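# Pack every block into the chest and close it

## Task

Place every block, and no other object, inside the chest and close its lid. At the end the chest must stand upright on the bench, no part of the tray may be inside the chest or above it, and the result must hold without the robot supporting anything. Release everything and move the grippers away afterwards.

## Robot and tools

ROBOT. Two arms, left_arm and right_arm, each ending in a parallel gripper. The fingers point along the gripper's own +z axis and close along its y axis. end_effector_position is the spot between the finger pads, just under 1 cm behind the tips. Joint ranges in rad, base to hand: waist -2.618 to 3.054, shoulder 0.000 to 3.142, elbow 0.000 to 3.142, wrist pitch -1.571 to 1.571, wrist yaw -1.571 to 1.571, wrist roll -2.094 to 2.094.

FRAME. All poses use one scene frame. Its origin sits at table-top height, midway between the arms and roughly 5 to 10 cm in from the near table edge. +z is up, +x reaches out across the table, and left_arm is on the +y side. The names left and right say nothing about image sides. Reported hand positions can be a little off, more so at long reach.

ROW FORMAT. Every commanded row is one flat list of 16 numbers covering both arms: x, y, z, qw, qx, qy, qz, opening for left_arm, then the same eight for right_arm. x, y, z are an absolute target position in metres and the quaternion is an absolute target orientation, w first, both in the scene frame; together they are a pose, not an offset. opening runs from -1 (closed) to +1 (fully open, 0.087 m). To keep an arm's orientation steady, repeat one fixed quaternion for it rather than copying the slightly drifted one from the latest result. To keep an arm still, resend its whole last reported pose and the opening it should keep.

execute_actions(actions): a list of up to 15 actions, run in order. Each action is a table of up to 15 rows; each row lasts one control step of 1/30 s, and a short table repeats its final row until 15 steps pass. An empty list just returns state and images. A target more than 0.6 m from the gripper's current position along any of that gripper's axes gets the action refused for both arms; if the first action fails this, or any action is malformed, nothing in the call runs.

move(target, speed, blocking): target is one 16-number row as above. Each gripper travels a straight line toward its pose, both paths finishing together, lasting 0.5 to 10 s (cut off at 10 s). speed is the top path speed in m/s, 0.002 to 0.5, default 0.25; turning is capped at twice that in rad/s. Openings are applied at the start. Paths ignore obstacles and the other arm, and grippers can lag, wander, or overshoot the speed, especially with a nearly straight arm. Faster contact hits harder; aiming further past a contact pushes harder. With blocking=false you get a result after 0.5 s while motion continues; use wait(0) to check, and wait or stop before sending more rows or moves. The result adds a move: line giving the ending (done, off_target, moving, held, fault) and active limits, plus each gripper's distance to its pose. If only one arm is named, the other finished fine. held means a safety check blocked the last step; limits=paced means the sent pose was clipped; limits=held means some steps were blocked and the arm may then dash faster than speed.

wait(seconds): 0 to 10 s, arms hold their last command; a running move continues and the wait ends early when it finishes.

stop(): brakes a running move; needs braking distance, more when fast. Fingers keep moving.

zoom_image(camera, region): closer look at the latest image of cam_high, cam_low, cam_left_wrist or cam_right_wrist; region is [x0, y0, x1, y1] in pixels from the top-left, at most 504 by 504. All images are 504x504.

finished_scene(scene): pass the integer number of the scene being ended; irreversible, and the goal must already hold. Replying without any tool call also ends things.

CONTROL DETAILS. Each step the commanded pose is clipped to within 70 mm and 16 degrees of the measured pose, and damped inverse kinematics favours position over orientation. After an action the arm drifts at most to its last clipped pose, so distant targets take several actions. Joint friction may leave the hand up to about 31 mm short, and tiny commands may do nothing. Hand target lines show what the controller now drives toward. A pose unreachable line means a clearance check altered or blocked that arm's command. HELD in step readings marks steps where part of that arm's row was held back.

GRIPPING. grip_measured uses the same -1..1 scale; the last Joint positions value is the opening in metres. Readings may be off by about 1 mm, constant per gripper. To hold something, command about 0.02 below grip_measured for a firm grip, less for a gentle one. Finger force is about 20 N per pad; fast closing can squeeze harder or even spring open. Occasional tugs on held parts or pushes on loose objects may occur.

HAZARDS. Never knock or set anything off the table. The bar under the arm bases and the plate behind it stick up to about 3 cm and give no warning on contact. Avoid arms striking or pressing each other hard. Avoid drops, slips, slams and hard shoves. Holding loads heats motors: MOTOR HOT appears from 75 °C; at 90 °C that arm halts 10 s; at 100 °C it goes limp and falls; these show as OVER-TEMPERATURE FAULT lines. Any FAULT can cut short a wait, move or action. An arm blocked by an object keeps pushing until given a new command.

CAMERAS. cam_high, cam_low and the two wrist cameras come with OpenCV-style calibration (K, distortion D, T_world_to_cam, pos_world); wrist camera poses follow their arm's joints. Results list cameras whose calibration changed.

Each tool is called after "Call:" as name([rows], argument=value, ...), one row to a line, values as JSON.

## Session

Call:
execute_actions(actions=[])

Scene clock: 0.00 s.
left_arm: end_effector_position=(+0.1514, +0.1105, +0.1079) grip_measured=+1.000 end_effector_quat_wxyz=(-0.021, +0.547, +0.837, -0.007) | right_arm: end_effector_position=(+0.0915, -0.5057, +0.2080) grip_measured=+0.999 end_effector_quat_wxyz=(+0.457, +0.278, +0.680, -0.502)
Joint positions: left_arm=[-0.988  1.626  1.358 -1.34   0.028  0.238  0.087] | right_arm=[-1.015  0.265  0.44  -0.281  0.262 -0.381  0.087]
Joint velocities: left_arm=[-0.027  0.007 -0.007  0.037  0.022  0.022  0.   ] | right_arm=[ 0.012 -0.002  0.007  0.022 -0.022 -0.066 -0.   ]
Motor temperatures (°C, as the motors report them): left_arm=[31 45 33 35 30 29] | right_arm=[31 38 39 39 30 29]
Hand target (left_arm): +0.151, +0.111, +0.108; -0.021, +0.547, +0.837, -0.007
Hand target (right_arm): +0.092, -0.506, +0.208; +0.457, +0.278, +0.680, -0.502
camera_calibration (this result's frames):
cam_left_wrist: T_world_to_cam=[[-0.911259, -0.409756, 0.0413178, 0.177444], [-0.216071, 0.561093, 0.799055, -0.0978453], [-0.350601, 0.719218, -0.599837, 0.176857], [0, 0, 0, 1]] pos_world=[0.202562, 0.000410648, 0.176937]
cam_right_wrist: T_world_to_cam=[[-0.838218, -0.328856, 0.435022, -0.185923], [-0.532333, 0.66658, -0.521816, 0.519413], [-0.118375, -0.668973, -0.7338, -0.0328966], [0, 0, 0, 1]] pos_world=[0.116762, -0.429379, 0.327779]

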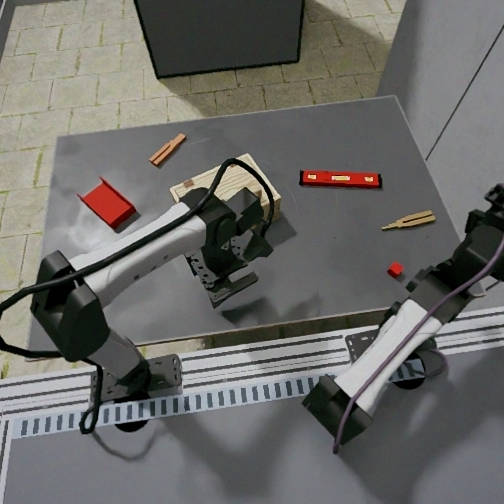

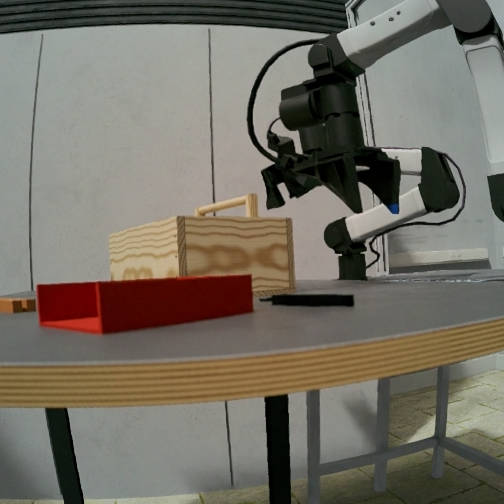

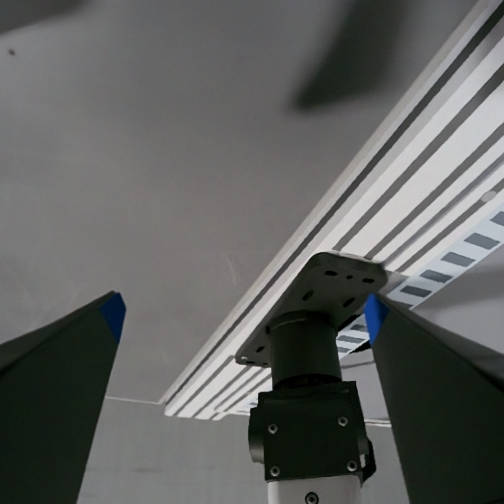

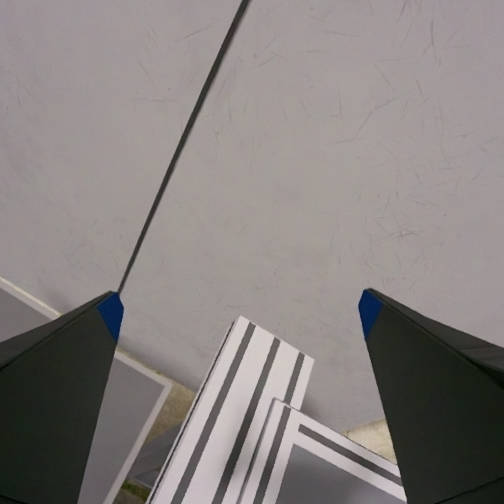

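Call:
move(target=[0.13,0.40,0.27,0.40,-0.25,0.86,0.12,1,0.0915,-0.5057,0.208,0.457,0.278,0.68,-0.502,1])

Call:
zoom_image(camera="cam_high", region=[50,100,450,340])

Scene clock: 11.70 s.
left_arm: end_effector_position=(+0.1223, +0.3964, +0.2666) grip_measured=+1.000 end_effector_quat_wxyz=(+0.398, -0.261, +0.872, +0.118) | right_arm: end_effector_position=(+0.0915, -0.5057, +0.2080) grip_measured=+0.999 end_effector_quat_wxyz=(+0.457, +0.278, +0.680, -0.502)
Joint positions: left_arm=[ 0.883  0.748  1.331 -1.333  0.276  0.249  0.087] | right_arm=[-1.015  0.265  0.44  -0.281  0.262 -0.381  0.087]
Joint velocities: left_arm=[ 0.002 -0.002  0.007  0.007  0.066 -0.037  0.   ] | right_arm=[ 0.007  0.007 -0.007 -0.037 -0.051  0.037 -0.   ]
Motor temperatures (°C, as the motors report them): left_arm=[31 45 34 35 30 29] | right_arm=[31 38 41 43 30 29]
Hand target (left_arm): +0.125, +0.400, +0.270; +0.399, -0.259, +0.872, +0.117
Hand target (right_arm): +0.092, -0.506, +0.208; +0.457, +0.278, +0.680, -0.502
Off the commanded pose (left_arm): 0.009 m, 1 deg.
Off the commanded pose (right_arm): 0.000 m, 0 deg.
move: done
camera_calibration (this result's frames):
cam_left_wrist: T_world_to_cam=[[0.548905, -0.835769, 0.0138903, 0.259135], [-0.835435, -0.547989, 0.0419073, 0.325903], [-0.027413, -0.0346076, -0.999025, 0.421957], [0, 0, 0, 1]] pos_world=[0.141597, 0.409772, 0.404288]
cam_right_wrist: T_world_to_cam=[[-0.838218, -0.328856, 0.435022, -0.185923], [-0.532333, 0.66658, -0.521816, 0.519413], [-0.118375, -0.668973, -0.7338, -0.0328966], [0, 0, 0, 1]] pos_world=[0.116762, -0.429379, 0.327779]

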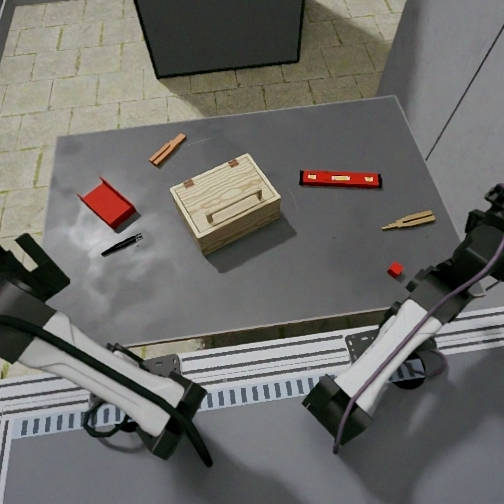

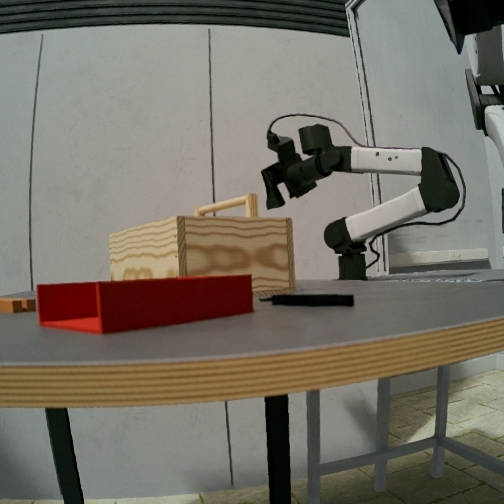

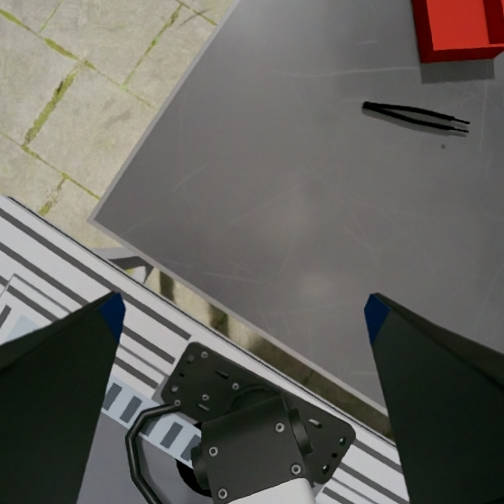

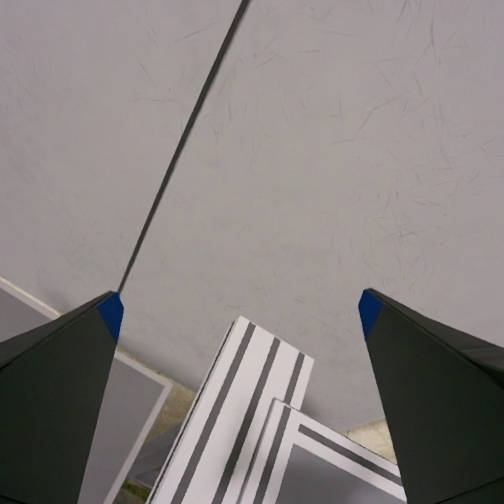

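Region (50, 100, 450, 340) of cam_high's 504x504 image, scaled by 1.260, with more detail than that image has; it fills the top 302 rows of this view, and the rest is white.

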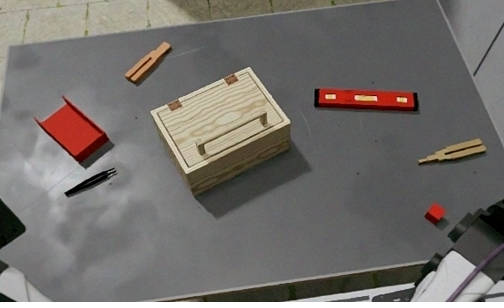

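Call:
move(target=[0.345,0.062,0.19,0.248,0.54,0.786,-0.17,0.3,0.0915,-0.5057,0.208,0.457,0.278,0.68,-0.502,1])

Scene clock: 30.87 s.
left_arm: end_effector_position=(+0.3522, +0.0686, +0.1882) grip_measured=+0.300 end_effector_quat_wxyz=(+0.253, +0.537, +0.789, -0.157) | right_arm: end_effector_position=(+0.0915, -0.5057, +0.2080) grip_measured=+0.999 end_effector_quat_wxyz=(+0.457, +0.278, +0.680, -0.502)
Joint positions: left_arm=[-0.552  1.811  1.832 -1.096  0.36   0.619  0.057] | right_arm=[-1.015  0.265  0.44  -0.281  0.262 -0.381  0.087]
Joint velocities: left_arm=[-0.017 -0.002 -0.007  0.007  0.154  0.007 -0.   ] | right_arm=[-0.002  0.002  0.002  0.11   0.007  0.11  -0.001]
Motor temperatures (°C, as the motors report them): left_arm=[31 44 36 37 30 29] | right_arm=[31 37 43 46 30 29]
Hand target (left_arm): +0.351, +0.065, +0.187; +0.248, +0.544, +0.785, -0.161
Hand target (right_arm): +0.092, -0.506, +0.208; +0.457, +0.278, +0.680, -0.502
Off the commanded pose (left_arm): 0.010 m, 2 deg.
Off the commanded pose (right_arm): 0.000 m, 0 deg.
move: done
camera_calibration (this result's frames):
cam_left_wrist: T_world_to_cam=[[-0.926081, -0.37708, -0.0135483, 0.353181], [-0.364613, 0.885067, 0.289333, 0.0309017], [-0.0971107, 0.272886, -0.957133, 0.334098], [0, 0, 0, 1]] pos_world=[0.370786, 0.0146571, 0.31562]
cam_right_wrist: T_world_to_cam=[[-0.838218, -0.328856, 0.435022, -0.185923], [-0.532333, 0.66658, -0.521816, 0.519413], [-0.118375, -0.668973, -0.7338, -0.0328966], [0, 0, 0, 1]] pos_world=[0.116762, -0.429379, 0.327779]

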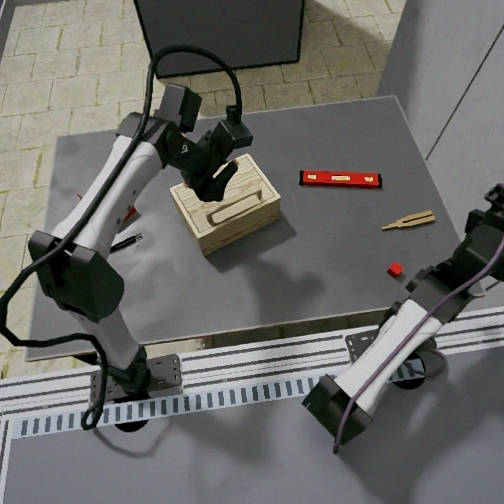

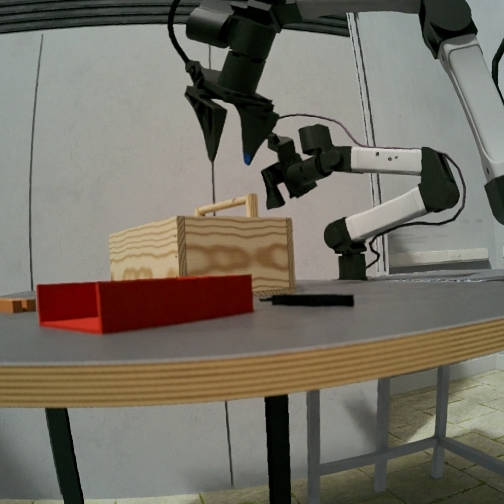

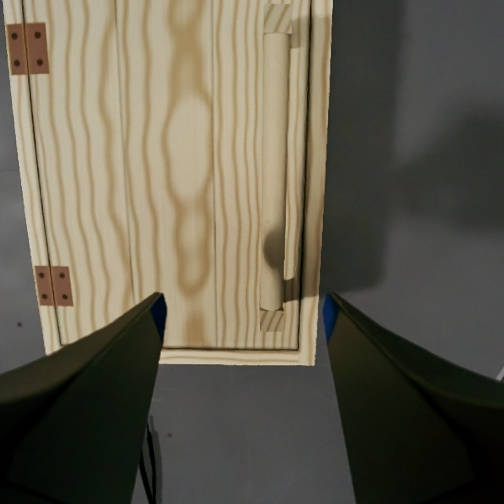

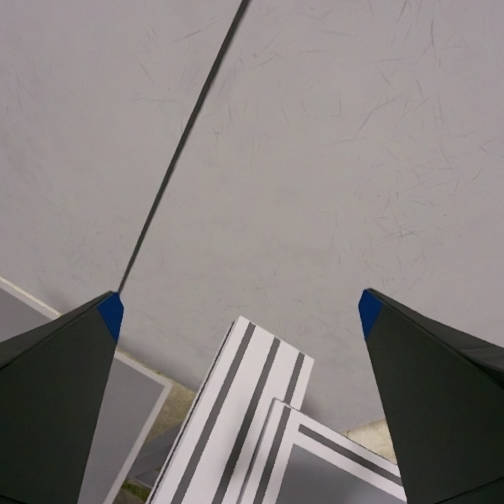

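Call:
move(target=[0.343,0.048,0.112,0.248,0.54,0.786,-0.17,0.3,0.2,-0.33,0.12,0.42,0.0,0.906,0,0.3], speed=0.08)

Call:
zoom_image(camera="cam_low", region=[100,100,340,300])

Scene clock: 53.47 s.
left_arm: end_effector_position=(+0.3483, +0.0496, +0.1118) grip_measured=+0.300 end_effector_quat_wxyz=(+0.247, +0.540, +0.787, -0.167) | right_arm: end_effector_position=(+0.1943, -0.3320, +0.1139) grip_measured=+0.300 end_effector_quat_wxyz=(+0.416, +0.001, +0.909, -0.005)
Joint positions: left_arm=[-0.593  1.811  1.526 -0.79   0.361  0.583  0.057] | right_arm=[-0.612  0.579  0.63  -0.824 -0.427 -0.351  0.057]
Joint velocities: left_arm=[-0.007  0.007 -0.002 -0.095  0.066 -0.037  0.001] | right_arm=[-0.022 -0.012  0.002 -0.081 -0.051 -0.066  0.   ]
Motor temperatures (°C, as the motors report them): left_arm=[31 47 38 37 30 29] | right_arm=[31 37 46 46 30 29]
Hand target (left_arm): +0.343, +0.048, +0.112; +0.248, +0.540, +0.786, -0.170
Hand target (right_arm): +0.199, -0.331, +0.120; +0.422, -0.004, +0.907, -0.002
Off the commanded pose (left_arm): 0.006 m, 0 deg.
Off the commanded pose (right_arm): 0.009 m, 1 deg.
move: done
camera_calibration (this result's frames):
cam_left_wrist: T_world_to_cam=[[-0.930628, -0.365893, 0.00730963, 0.340135], [-0.34836, 0.891801, 0.28868, 0.0625178], [-0.112145, 0.266107, -0.957398, 0.27139], [0, 0, 0, 1]] pos_world=[0.368753, -0.00351898, 0.239294]
cam_right_wrist: T_world_to_cam=[[-0.0113841, -0.999693, 0.0220013, -0.338058], [-0.999846, 0.0116749, 0.0131352, 0.2217], [-0.0133881, -0.0218484, -0.999672, 0.251142], [0, 0, 0, 1]] pos_world=[0.22118, -0.335056, 0.255585]

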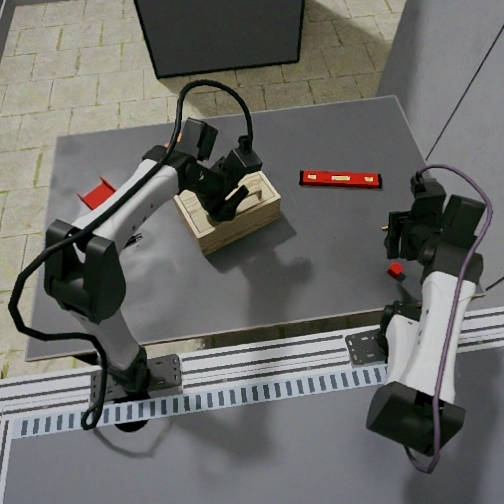

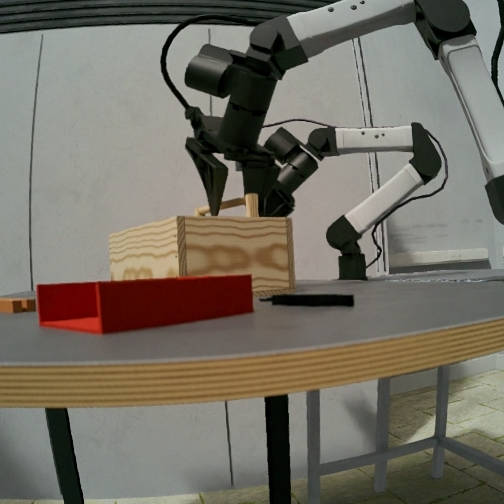

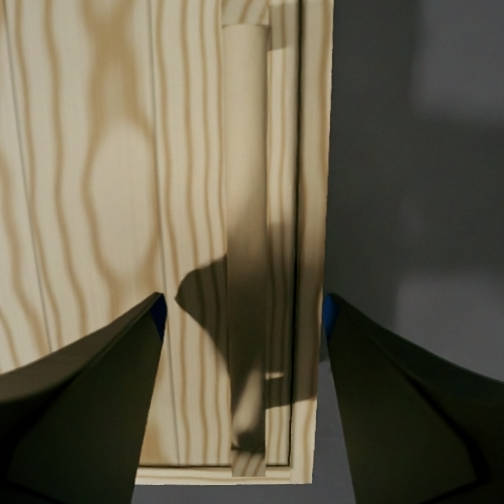

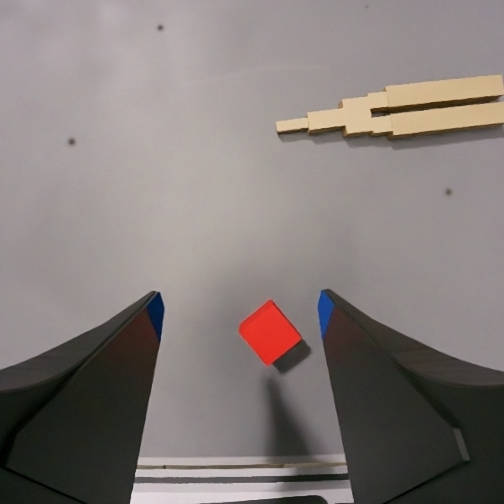

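Region (100, 100, 340, 300) of cam_low's 504x504 image, scaled by 2.100, with more detail than that image has.

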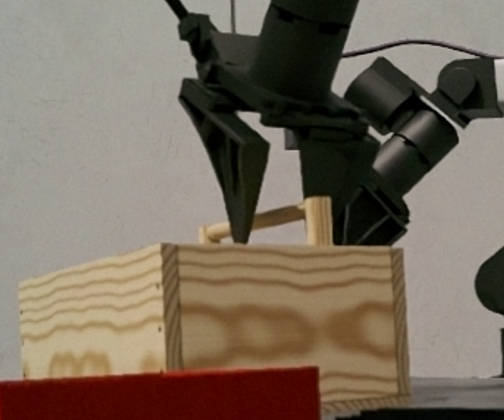

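Call:
move(target=[0.347,0.049,0.112,0.248,0.54,0.786,-0.17,-0.78,0.178,-0.352,0.07,0.347,0.391,0.837,-0.162,0.1], speed=0.15)

Scene clock: 66.17 s.
left_arm: end_effector_position=(+0.3480, +0.0492, +0.1119) grip_measured=-0.778 end_effector_quat_wxyz=(+0.247, +0.540, +0.787, -0.168) | right_arm: end_effector_position=(+0.1817, -0.3530, +0.0760) grip_measured=+0.100 end_effector_quat_wxyz=(+0.359, +0.391, +0.834, -0.152)
Joint positions: left_arm=[-0.593  1.811  1.526 -0.79   0.364  0.582  0.01 ] | right_arm=[-0.058  0.676  0.557 -0.836  0.537  0.721  0.048]
Joint velocities: left_arm=[-0.002 -0.002 -0.012  0.022 -0.037 -0.022 -0.   ] | right_arm=[ 0.002  0.012  0.007 -0.022  0.007  0.022 -0.001]
Motor temperatures (°C, as the motors report them): left_arm=[31 49 38 37 30 29] | right_arm=[31 37 47 46 30 29]
Hand target (left_arm): +0.347, +0.049, +0.112; +0.248, +0.540, +0.786, -0.170
Hand target (right_arm): +0.178, -0.354, +0.071; +0.348, +0.390, +0.837, -0.162
Off the commanded pose (left_arm): 0.001 m, 0 deg.
Off the commanded pose (right_arm): 0.007 m, 2 deg.
move: done
camera_calibration (this result's frames):
cam_left_wrist: T_world_to_cam=[[-0.931033, -0.364808, 0.00962775, 0.339498], [-0.346894, 0.892889, 0.287078, 0.0623704], [-0.113325, 0.263939, -0.957859, 0.272141], [0, 0, 0, 1]] pos_world=[0.36856, -0.00366692, 0.239499]
cam_right_wrist: T_world_to_cam=[[-0.763812, -0.645284, -0.0141206, -0.0937868], [-0.644525, 0.761386, 0.0698476, 0.405632], [-0.0343203, 0.0624515, -0.997458, 0.246062], [0, 0, 0, 1]] pos_world=[0.198249, -0.384728, 0.215779]

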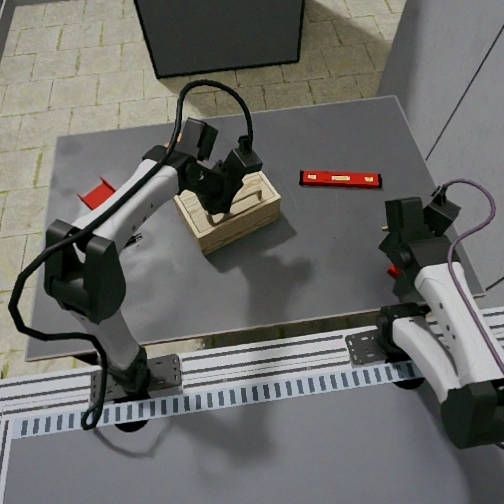

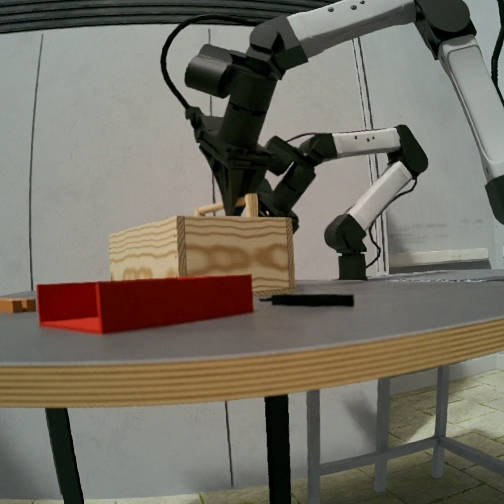

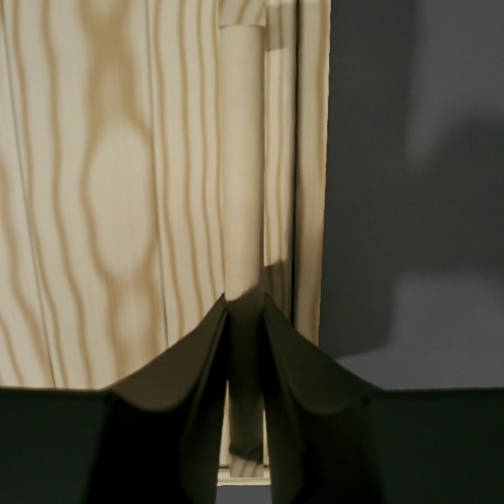

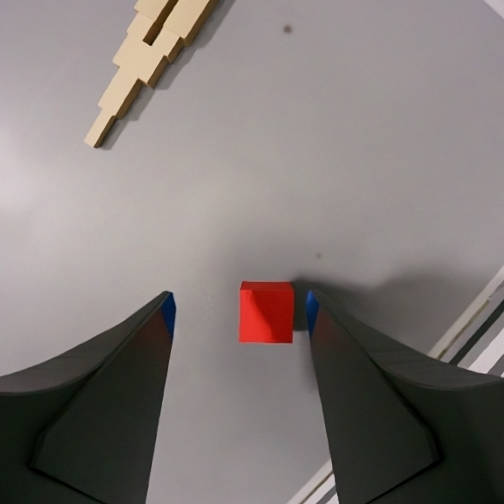

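Call:
move(target=[0.347,0.049,0.112,0.248,0.54,0.786,-0.17,-0.81,0.164,-0.349,0.014,0.347,0.391,0.837,-0.162,0.1], speed=0.05)

Call:
move(target=[0.360,0.054,0.15,0.248,0.54,0.786,-0.17,-0.81,0.164,-0.349,0.014,0.347,0.391,0.837,-0.162,0.1], speed=0.04)

Scene clock: 78.03 s.
left_arm: end_effector_position=(+0.3480, +0.0492, +0.1119) grip_measured=-0.805 end_effector_quat_wxyz=(+0.247, +0.540, +0.787, -0.168) | right_arm: end_effector_position=(+0.1620, -0.3486, +0.0142) grip_measured=+0.100 end_effector_quat_wxyz=(+0.333, +0.388, +0.843, -0.165)
Joint positions: left_arm=[-0.593  1.811  1.526 -0.79   0.364  0.582  0.009] | right_arm=[ 0.011  0.658  0.339 -0.736  0.574  0.795  0.048]
Joint velocities: left_arm=[ 0.012 -0.002  0.007 -0.037  0.007 -0.037 -0.   ] | right_arm=[-0.027 -0.027 -0.017  0.095  0.022 -0.007 -0.   ]
Motor temperatures (°C, as the motors report them): left_arm=[31 50 38 38 30 29] | right_arm=[32 36 46 45 31 29]
Hand target (left_arm): +0.347, +0.049, +0.112; +0.248, +0.540, +0.786, -0.170
Hand target (right_arm): +0.165, -0.349, +0.014; +0.347, +0.391, +0.837, -0.162
Off the commanded pose (left_arm): 0.001 m, 0 deg.
Off the commanded pose (right_arm): 0.002 m, 2 deg.
move: done
camera_calibration (this result's frames):
cam_left_wrist: T_world_to_cam=[[-0.931033, -0.364808, 0.00962775, 0.339498], [-0.346894, 0.892889, 0.287078, 0.0623704], [-0.113325, 0.263939, -0.957859, 0.272141], [0, 0, 0, 1]] pos_world=[0.36856, -0.00366692, 0.239499]
cam_right_wrist: T_world_to_cam=[[-0.766955, -0.640846, 0.0331172, -0.105439], [-0.634597, 0.765111, 0.109053, 0.393028], [-0.0952243, 0.0626223, -0.993484, 0.193286], [0, 0, 0, 1]] pos_world=[0.186952, -0.380384, 0.152658]

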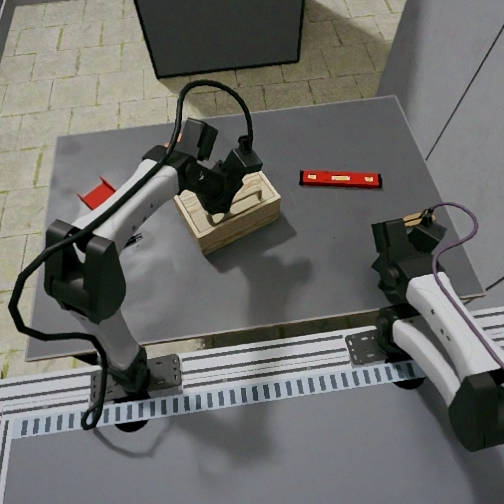

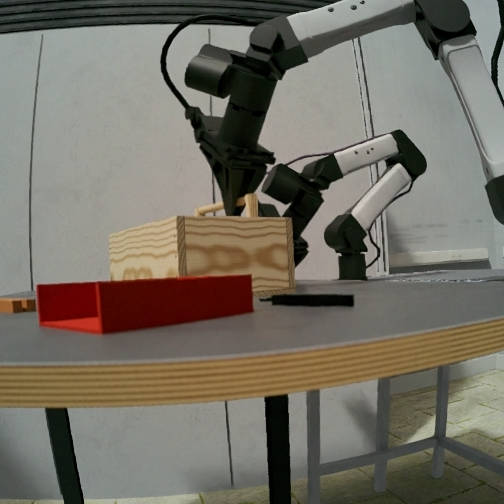

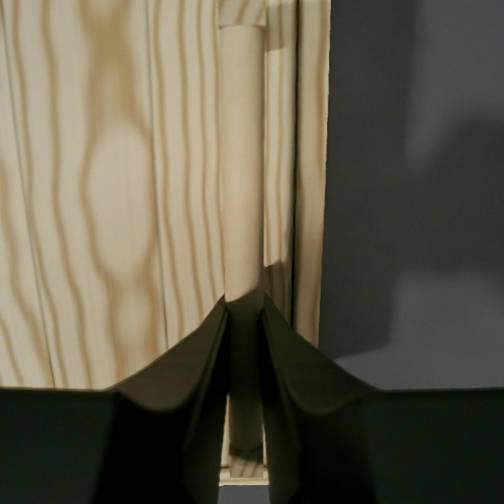

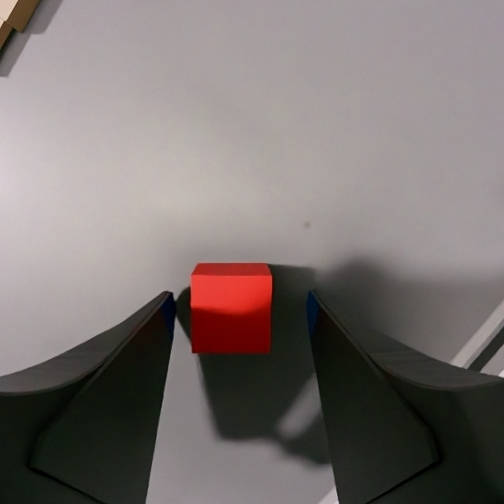

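Scene clock: 79.33 s.
left_arm: end_effector_position=(+0.3594, +0.0551, +0.1490) grip_measured=-0.795 end_effector_quat_wxyz=(+0.252, +0.538, +0.788, -0.163) | right_arm: end_effector_position=(+0.1621, -0.3488, +0.0143) grip_measured=+0.100 end_effector_quat_wxyz=(+0.334, +0.390, +0.842, -0.165)
Joint positions: left_arm=[-0.569  1.835  1.703 -0.939  0.365  0.602  0.009] | right_arm=[ 0.011  0.658  0.339 -0.736  0.576  0.798  0.048]
Joint velocities: left_arm=[-0.012 -0.027  0.002 -0.007  0.066 -0.022 -0.   ] | right_arm=[ 0.007  0.007  0.012 -0.007  0.037  0.051 -0.   ]
Motor temperatures (°C, as the motors report them): left_arm=[31 50 38 38 30 29] | right_arm=[32 36 46 44 31 29]
Hand target (left_arm): +0.360, +0.054, +0.150; +0.249, +0.540, +0.786, -0.170
Hand target (right_arm): +0.164, -0.349, +0.014; +0.347, +0.391, +0.837, -0.162
Off the commanded pose (left_arm): 0.002 m, 1 deg.
Off the commanded pose (right_arm): 0.002 m, 2 deg.
move: done
camera_calibration (this result's frames):
cam_left_wrist: T_world_to_cam=[[-0.928347, -0.371705, -0.00255572, 0.353151], [-0.357069, 0.889841, 0.28405, 0.0547132], [-0.103309, 0.26461, -0.958806, 0.30392], [0, 0, 0, 1]] pos_world=[0.378781, 0.00216178, 0.276761]
cam_right_wrist: T_world_to_cam=[[-0.769478, -0.63789, 0.0316336, -0.104102], [-0.6319, 0.767577, 0.107367, 0.393713], [-0.0927695, 0.0626272, -0.993716, 0.193067], [0, 0, 0, 1]] pos_world=[0.186594, -0.380701, 0.152875]

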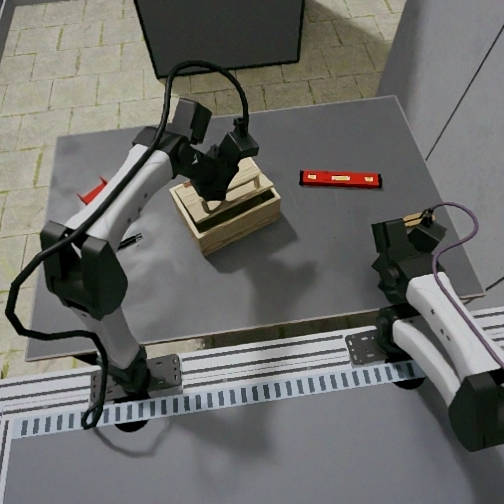

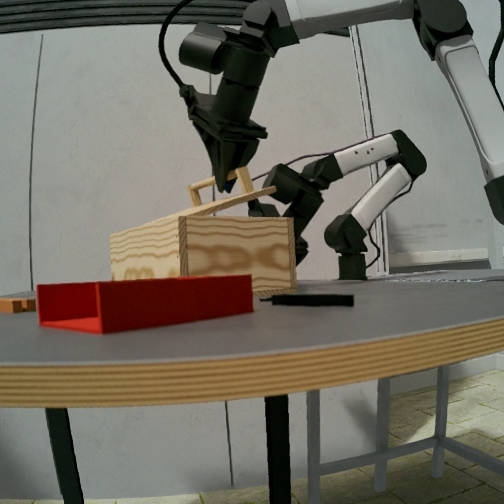

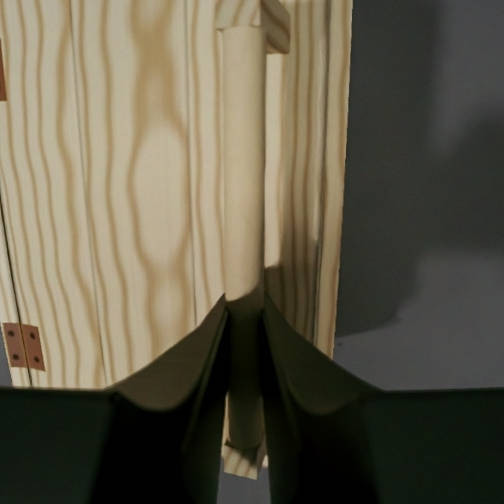

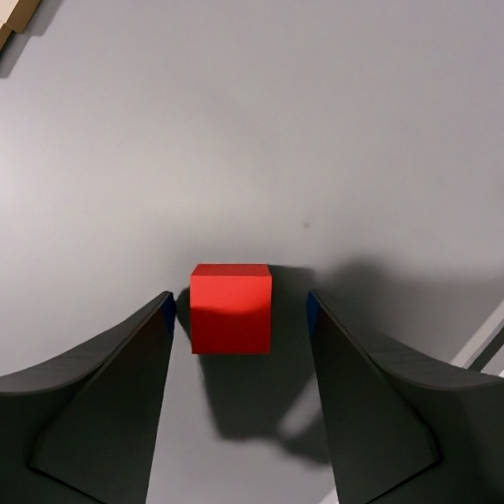

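Call:
move(target=[0.384,0.063,0.18,0.248,0.54,0.786,-0.17,-0.81,0.164,-0.349,0.014,0.347,0.391,0.837,-0.162,-0.5], speed=0.04)

Call:
move(target=[0.417,0.076,0.2,0.248,0.54,0.786,-0.17,-0.81,0.164,-0.349,0.014,0.347,0.391,0.837,-0.162,-0.5], speed=0.04)

Call:
zoom_image(camera="cam_high", region=[140,100,320,270])

Scene clock: 88.60 s.
left_arm: end_effector_position=(+0.3810, +0.0646, +0.1780) grip_measured=-0.806 end_effector_quat_wxyz=(+0.246, +0.537, +0.789, -0.165) | right_arm: end_effector_position=(+0.1621, -0.3488, +0.0143) grip_measured=-0.440 end_effector_quat_wxyz=(+0.334, +0.390, +0.842, -0.165)
Joint positions: left_arm=[-0.52   1.94   1.966 -1.127  0.39   0.648  0.008] | right_arm=[ 0.011  0.658  0.339 -0.736  0.576  0.799  0.024]
Joint velocities: left_arm=[-0.007  0.022  0.012 -0.051 -0.007  0.037 -0.001] | right_arm=[ 0.007 -0.012 -0.012  0.051 -0.022 -0.007 -0.   ]
Motor temperatures (°C, as the motors report them): left_arm=[31 49 39 37 31 29] | right_arm=[32 36 46 44 31 29]
Hand target (left_arm): +0.384, +0.063, +0.180; +0.248, +0.540, +0.786, -0.170
Hand target (right_arm): +0.164, -0.349, +0.014; +0.347, +0.391, +0.837, -0.162
Off the commanded pose (left_arm): 0.004 m, 1 deg.
Off the commanded pose (right_arm): 0.002 m, 2 deg.
move: done
camera_calibration (this result's frames):
cam_left_wrist: T_world_to_cam=[[-0.928458, -0.371366, 0.0072291, 0.375065], [-0.353261, 0.888872, 0.291742, 0.0429474], [-0.114769, 0.268317, -0.95647, 0.335203], [0, 0, 0, 1]] pos_world=[0.401874, 0.0111709, 0.30537]
cam_right_wrist: T_world_to_cam=[[-0.76966, -0.637683, 0.0313701, -0.10398], [-0.631711, 0.767733, 0.107364, 0.393736], [-0.0925481, 0.0628171, -0.993725, 0.193098], [0, 0, 0, 1]] pos_world=[0.186569, -0.380721, 0.152875]

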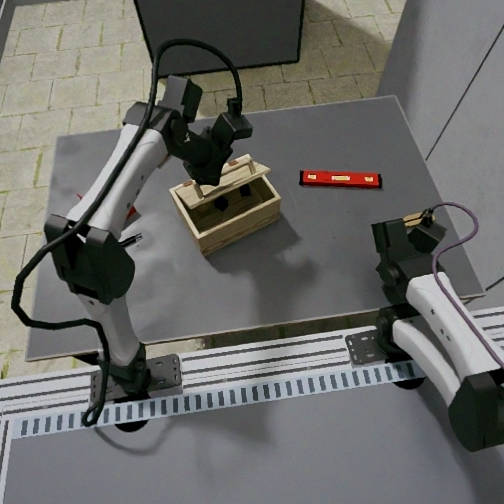

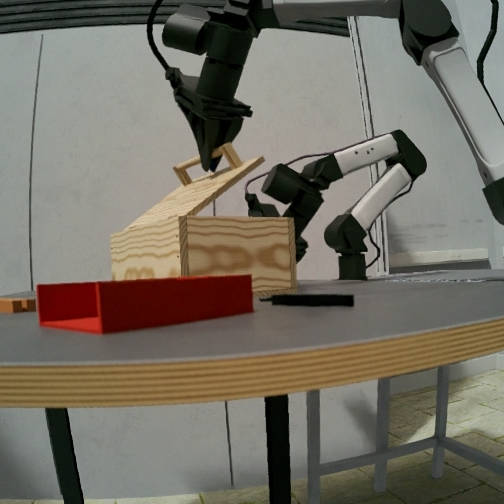

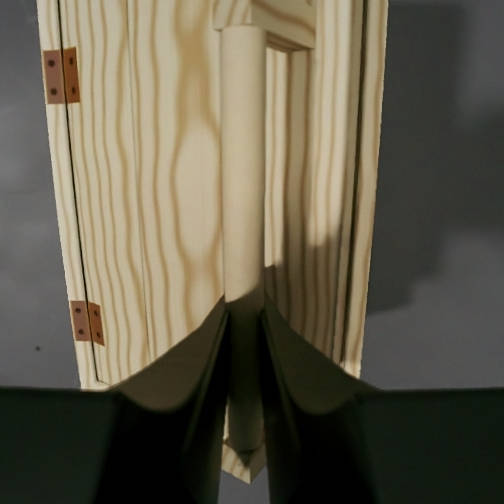

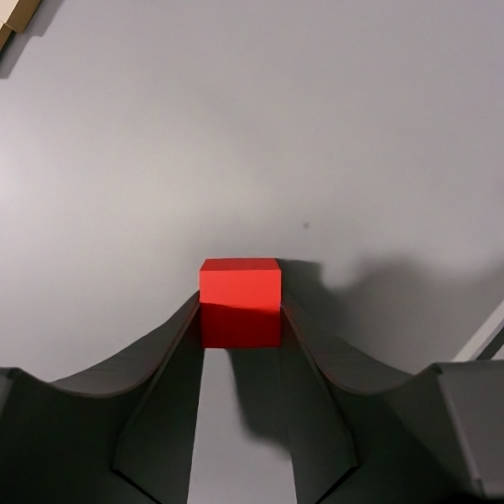

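Scene clock: 89.93 s.
left_arm: end_effector_position=(+0.4067, +0.0750, +0.1965) grip_measured=-0.765 end_effector_quat_wxyz=(+0.234, +0.535, +0.792, -0.177) | right_arm: end_effector_position=(+0.1621, -0.3488, +0.0143) grip_measured=-0.440 end_effector_quat_wxyz=(+0.334, +0.390, +0.842, -0.165)
Joint positions: left_arm=[-0.462  2.12   2.321 -1.351  0.433  0.699  0.01 ] | right_arm=[ 0.011  0.658  0.339 -0.736  0.576  0.799  0.024]
Joint velocities: left_arm=[-0.017  0.027  0.056 -0.081  0.037  0.081  0.001] | right_arm=[ 0.002 -0.002  0.007  0.022 -0.081  0.007  0.   ]
Motor temperatures (°C, as the motors report them): left_arm=[31 49 40 38 31 29] | right_arm=[32 36 46 44 31 29]
Hand target (left_arm): +0.417, +0.077, +0.200; +0.249, +0.540, +0.786, -0.170
Hand target (right_arm): +0.164, -0.349, +0.014; +0.347, +0.391, +0.837, -0.162
Off the commanded pose (left_arm): 0.011 m, 2 deg.
Off the commanded pose (right_arm): 0.002 m, 2 deg.
move: off_target (left_arm)
camera_calibration (this result's frames):
cam_left_wrist: T_world_to_cam=[[-0.928836, -0.368341, 0.0398689, 0.396129], [-0.34072, 0.891502, 0.298554, 0.0307146], [-0.145513, 0.263723, -0.95356, 0.365352], [0, 0, 0, 1]] pos_world=[0.431567, 0.0221765, 0.323421]
cam_right_wrist: T_world_to_cam=[[-0.76966, -0.637683, 0.0313701, -0.10398], [-0.631711, 0.767733, 0.107364, 0.393736], [-0.0925481, 0.0628171, -0.993725, 0.193098], [0, 0, 0, 1]] pos_world=[0.186569, -0.380721, 0.152875]

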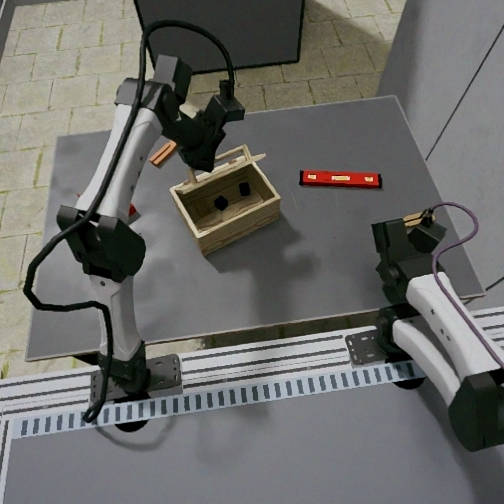

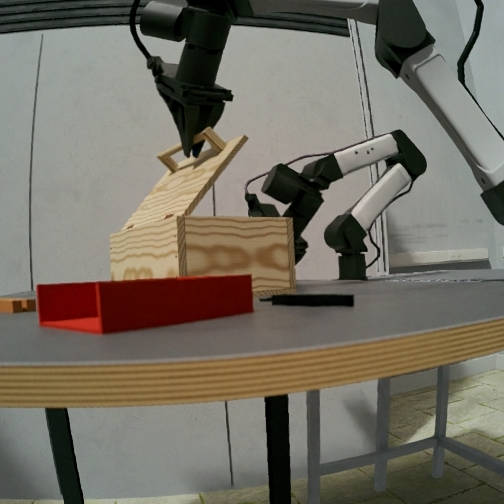

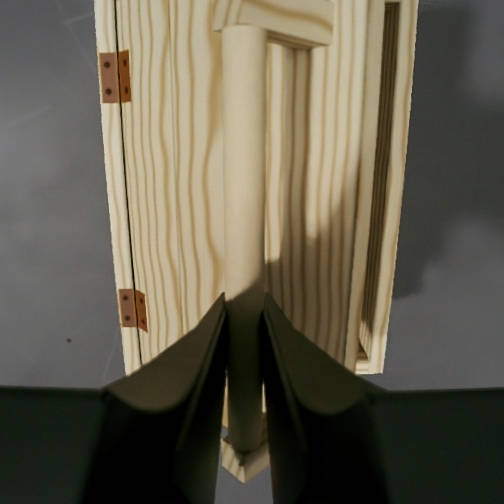

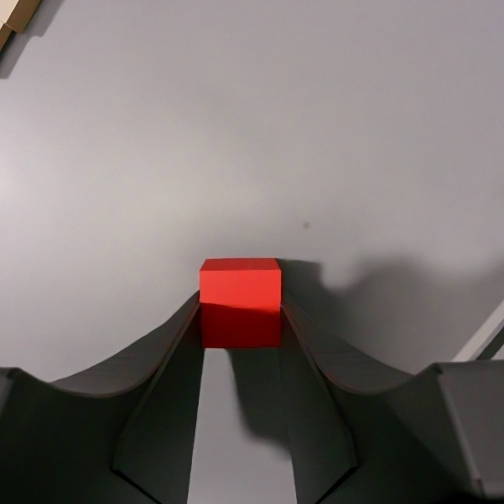

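Region (140, 100, 320, 270) of cam_high's 504x504 image, scaled by 2.800, with more detail than that image has.

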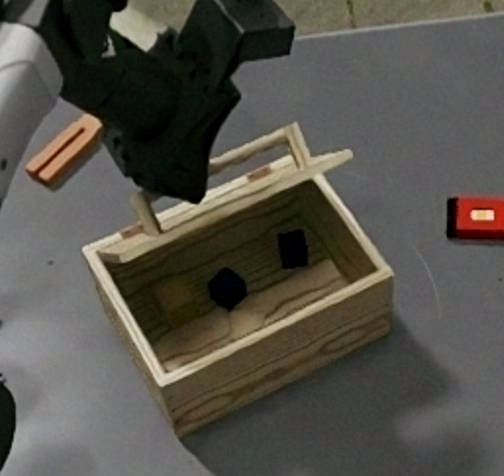

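Call:
move(target=[0.417,0.076,0.20,0.248,0.54,0.786,-0.17,-0.81,0.18,-0.30,0.17,0.347,0.391,0.837,-0.162,-0.49], speed=0.12)

Scene clock: 119.03 s.
left_arm: end_effector_position=(+0.4063, +0.0750, +0.1964) grip_measured=-0.765 end_effector_quat_wxyz=(+0.233, +0.536, +0.792, -0.177) | right_arm: end_effector_position=(+0.1785, -0.3009, +0.1673) grip_measured=-0.440 end_effector_quat_wxyz=(+0.348, +0.393, +0.837, -0.153)
Joint positions: left_arm=[-0.462  2.122  2.324 -1.354  0.434  0.701  0.01 ] | right_arm=[ 0.368  0.912  1.046 -1.397  0.72   1.206  0.024]
Joint velocities: left_arm=[-0.002 -0.002  0.002 -0.007 -0.081 -0.081 -0.001] | right_arm=[-0.007 -0.017  0.007 -0.022  0.022  0.125 -0.   ]
Motor temperatures (°C, as the motors report them): left_arm=[31 51 41 38 31 29] | right_arm=[32 36 45 43 31 29]
Hand target (left_arm): +0.417, +0.076, +0.200; +0.248, +0.540, +0.786, -0.170
Hand target (right_arm): +0.179, -0.302, +0.171; +0.348, +0.390, +0.837, -0.161
Off the commanded pose (left_arm): 0.011 m, 2 deg.
Off the commanded pose (right_arm): 0.003 m, 1 deg.
move: off_target (left_arm)
camera_calibration (this result's frames):
cam_left_wrist: T_world_to_cam=[[-0.929637, -0.366164, 0.0412278, 0.395709], [-0.338118, 0.892161, 0.299542, 0.029343], [-0.146463, 0.264525, -0.953192, 0.365384], [0, 0, 0, 1]] pos_world=[0.431303, 0.0220624, 0.323178]
cam_right_wrist: T_world_to_cam=[[-0.766862, -0.641803, -0.00339641, -0.061528], [-0.639385, 0.76349, 0.0909394, 0.353678], [-0.0557721, 0.0719095, -0.995851, 0.340156], [0, 0, 0, 1]] pos_world=[0.197924, -0.333979, 0.306372]

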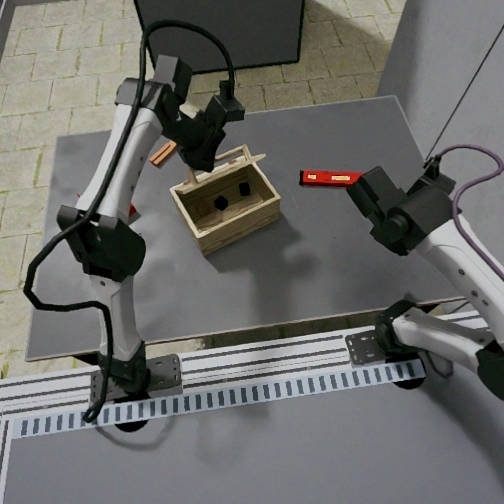

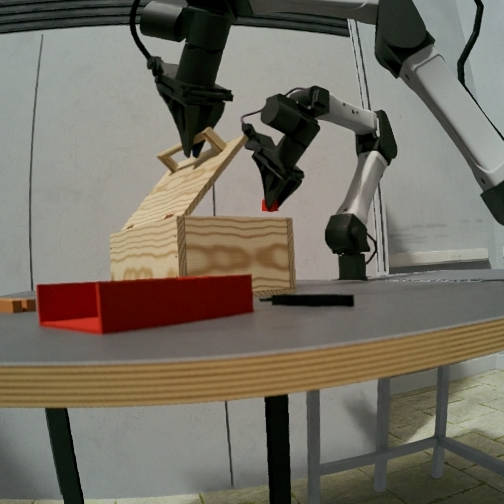

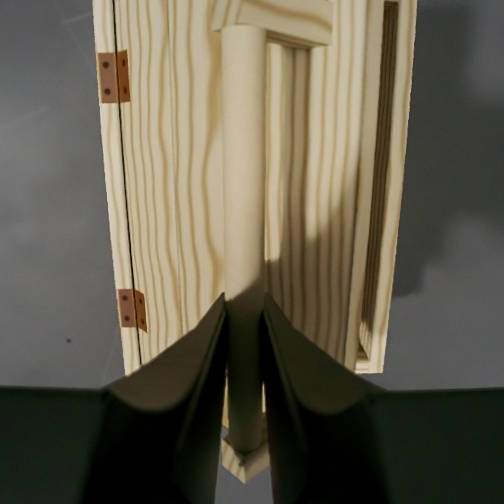

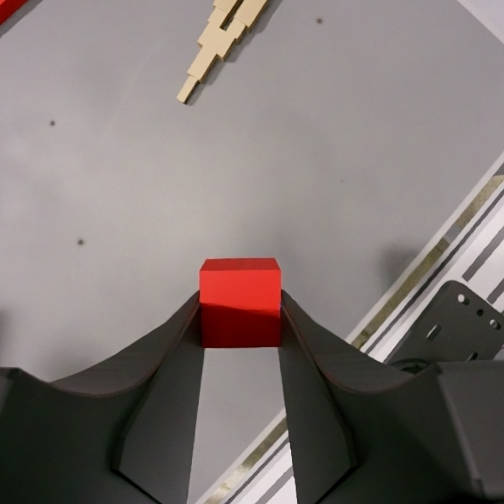

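Call:
move(target=[0.417,0.076,0.20,0.248,0.54,0.786,-0.17,-0.81,0.27,-0.08,0.16,0.324,-0.583,0.694,0.272,-0.49], speed=0.15)

Scene clock: 140.70 s.
left_arm: end_effector_position=(+0.4063, +0.0750, +0.1964) grip_measured=-0.765 end_effector_quat_wxyz=(+0.234, +0.536, +0.792, -0.177) | right_arm: end_effector_position=(+0.2712, -0.0821, +0.1580) grip_measured=-0.440 end_effector_quat_wxyz=(+0.330, -0.578, +0.698, +0.265)
Joint positions: left_arm=[-0.462  2.122  2.324 -1.354  0.434  0.702  0.01 ] | right_arm=[ 0.307  1.347  1.183 -0.788 -0.72  -0.785  0.024]
Joint velocities: left_arm=[-0.017  0.017 -0.002 -0.066  0.066  0.007 -0.   ] | right_arm=[-0.012  0.012 -0.017  0.007 -0.051 -0.051 -0.001]
Motor temperatures (°C, as the motors report them): left_arm=[31 52 43 38 31 29] | right_arm=[32 35 47 43 31 29]
Hand target (left_arm): +0.417, +0.076, +0.200; +0.248, +0.540, +0.786, -0.170
Hand target (right_arm): +0.271, -0.079, +0.161; +0.327, -0.582, +0.693, +0.271
Off the commanded pose (left_arm): 0.011 m, 2 deg.
Off the commanded pose (right_arm): 0.003 m, 1 deg.
move: off_target (left_arm)
camera_calibration (this result's frames):
cam_left_wrist: T_world_to_cam=[[-0.929761, -0.365873, 0.0410144, 0.395796], [-0.337897, 0.892247, 0.299534, 0.029248], [-0.146186, 0.264637, -0.953204, 0.365266], [0, 0, 0, 1]] pos_world=[0.431275, 0.0220516, 0.323179]
cam_right_wrist: T_world_to_cam=[[0.980063, -0.197068, 0.0253283, -0.291852], [-0.197053, -0.980388, -0.00311134, -0.00152425], [0.0254447, -0.00194172, -0.999674, 0.292897], [0, 0, 0, 1]] pos_world=[0.27828, -0.0584404, 0.300189]

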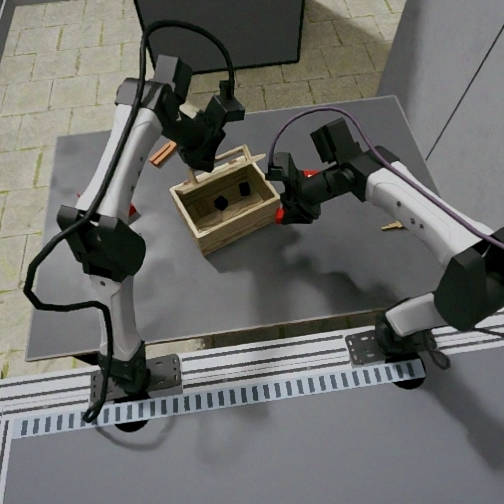

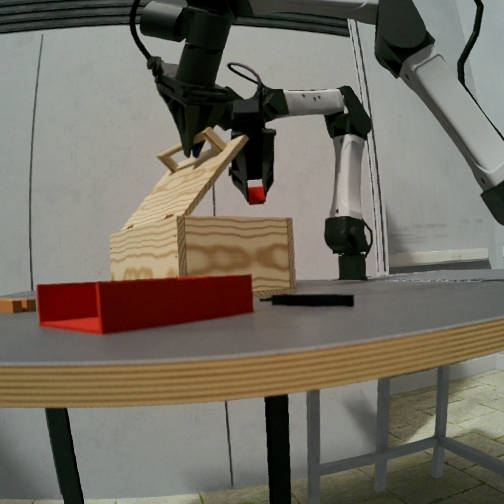

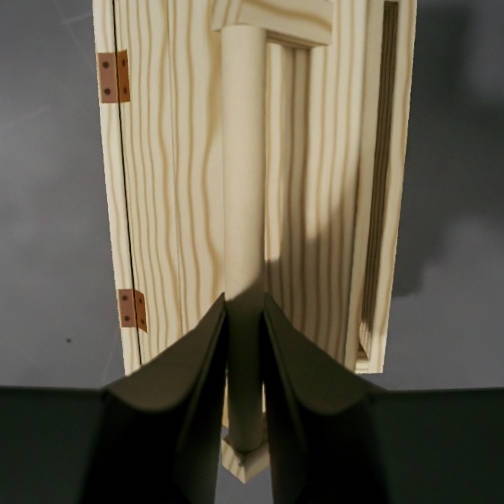

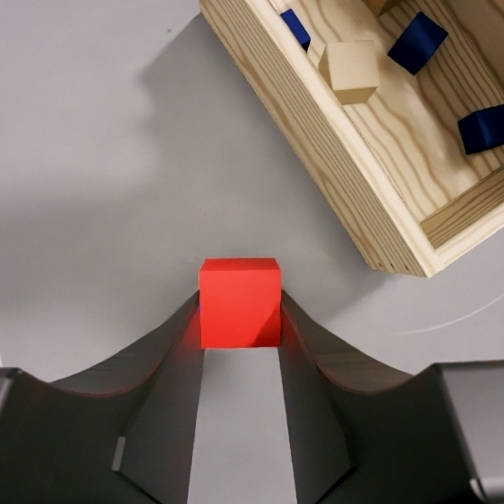

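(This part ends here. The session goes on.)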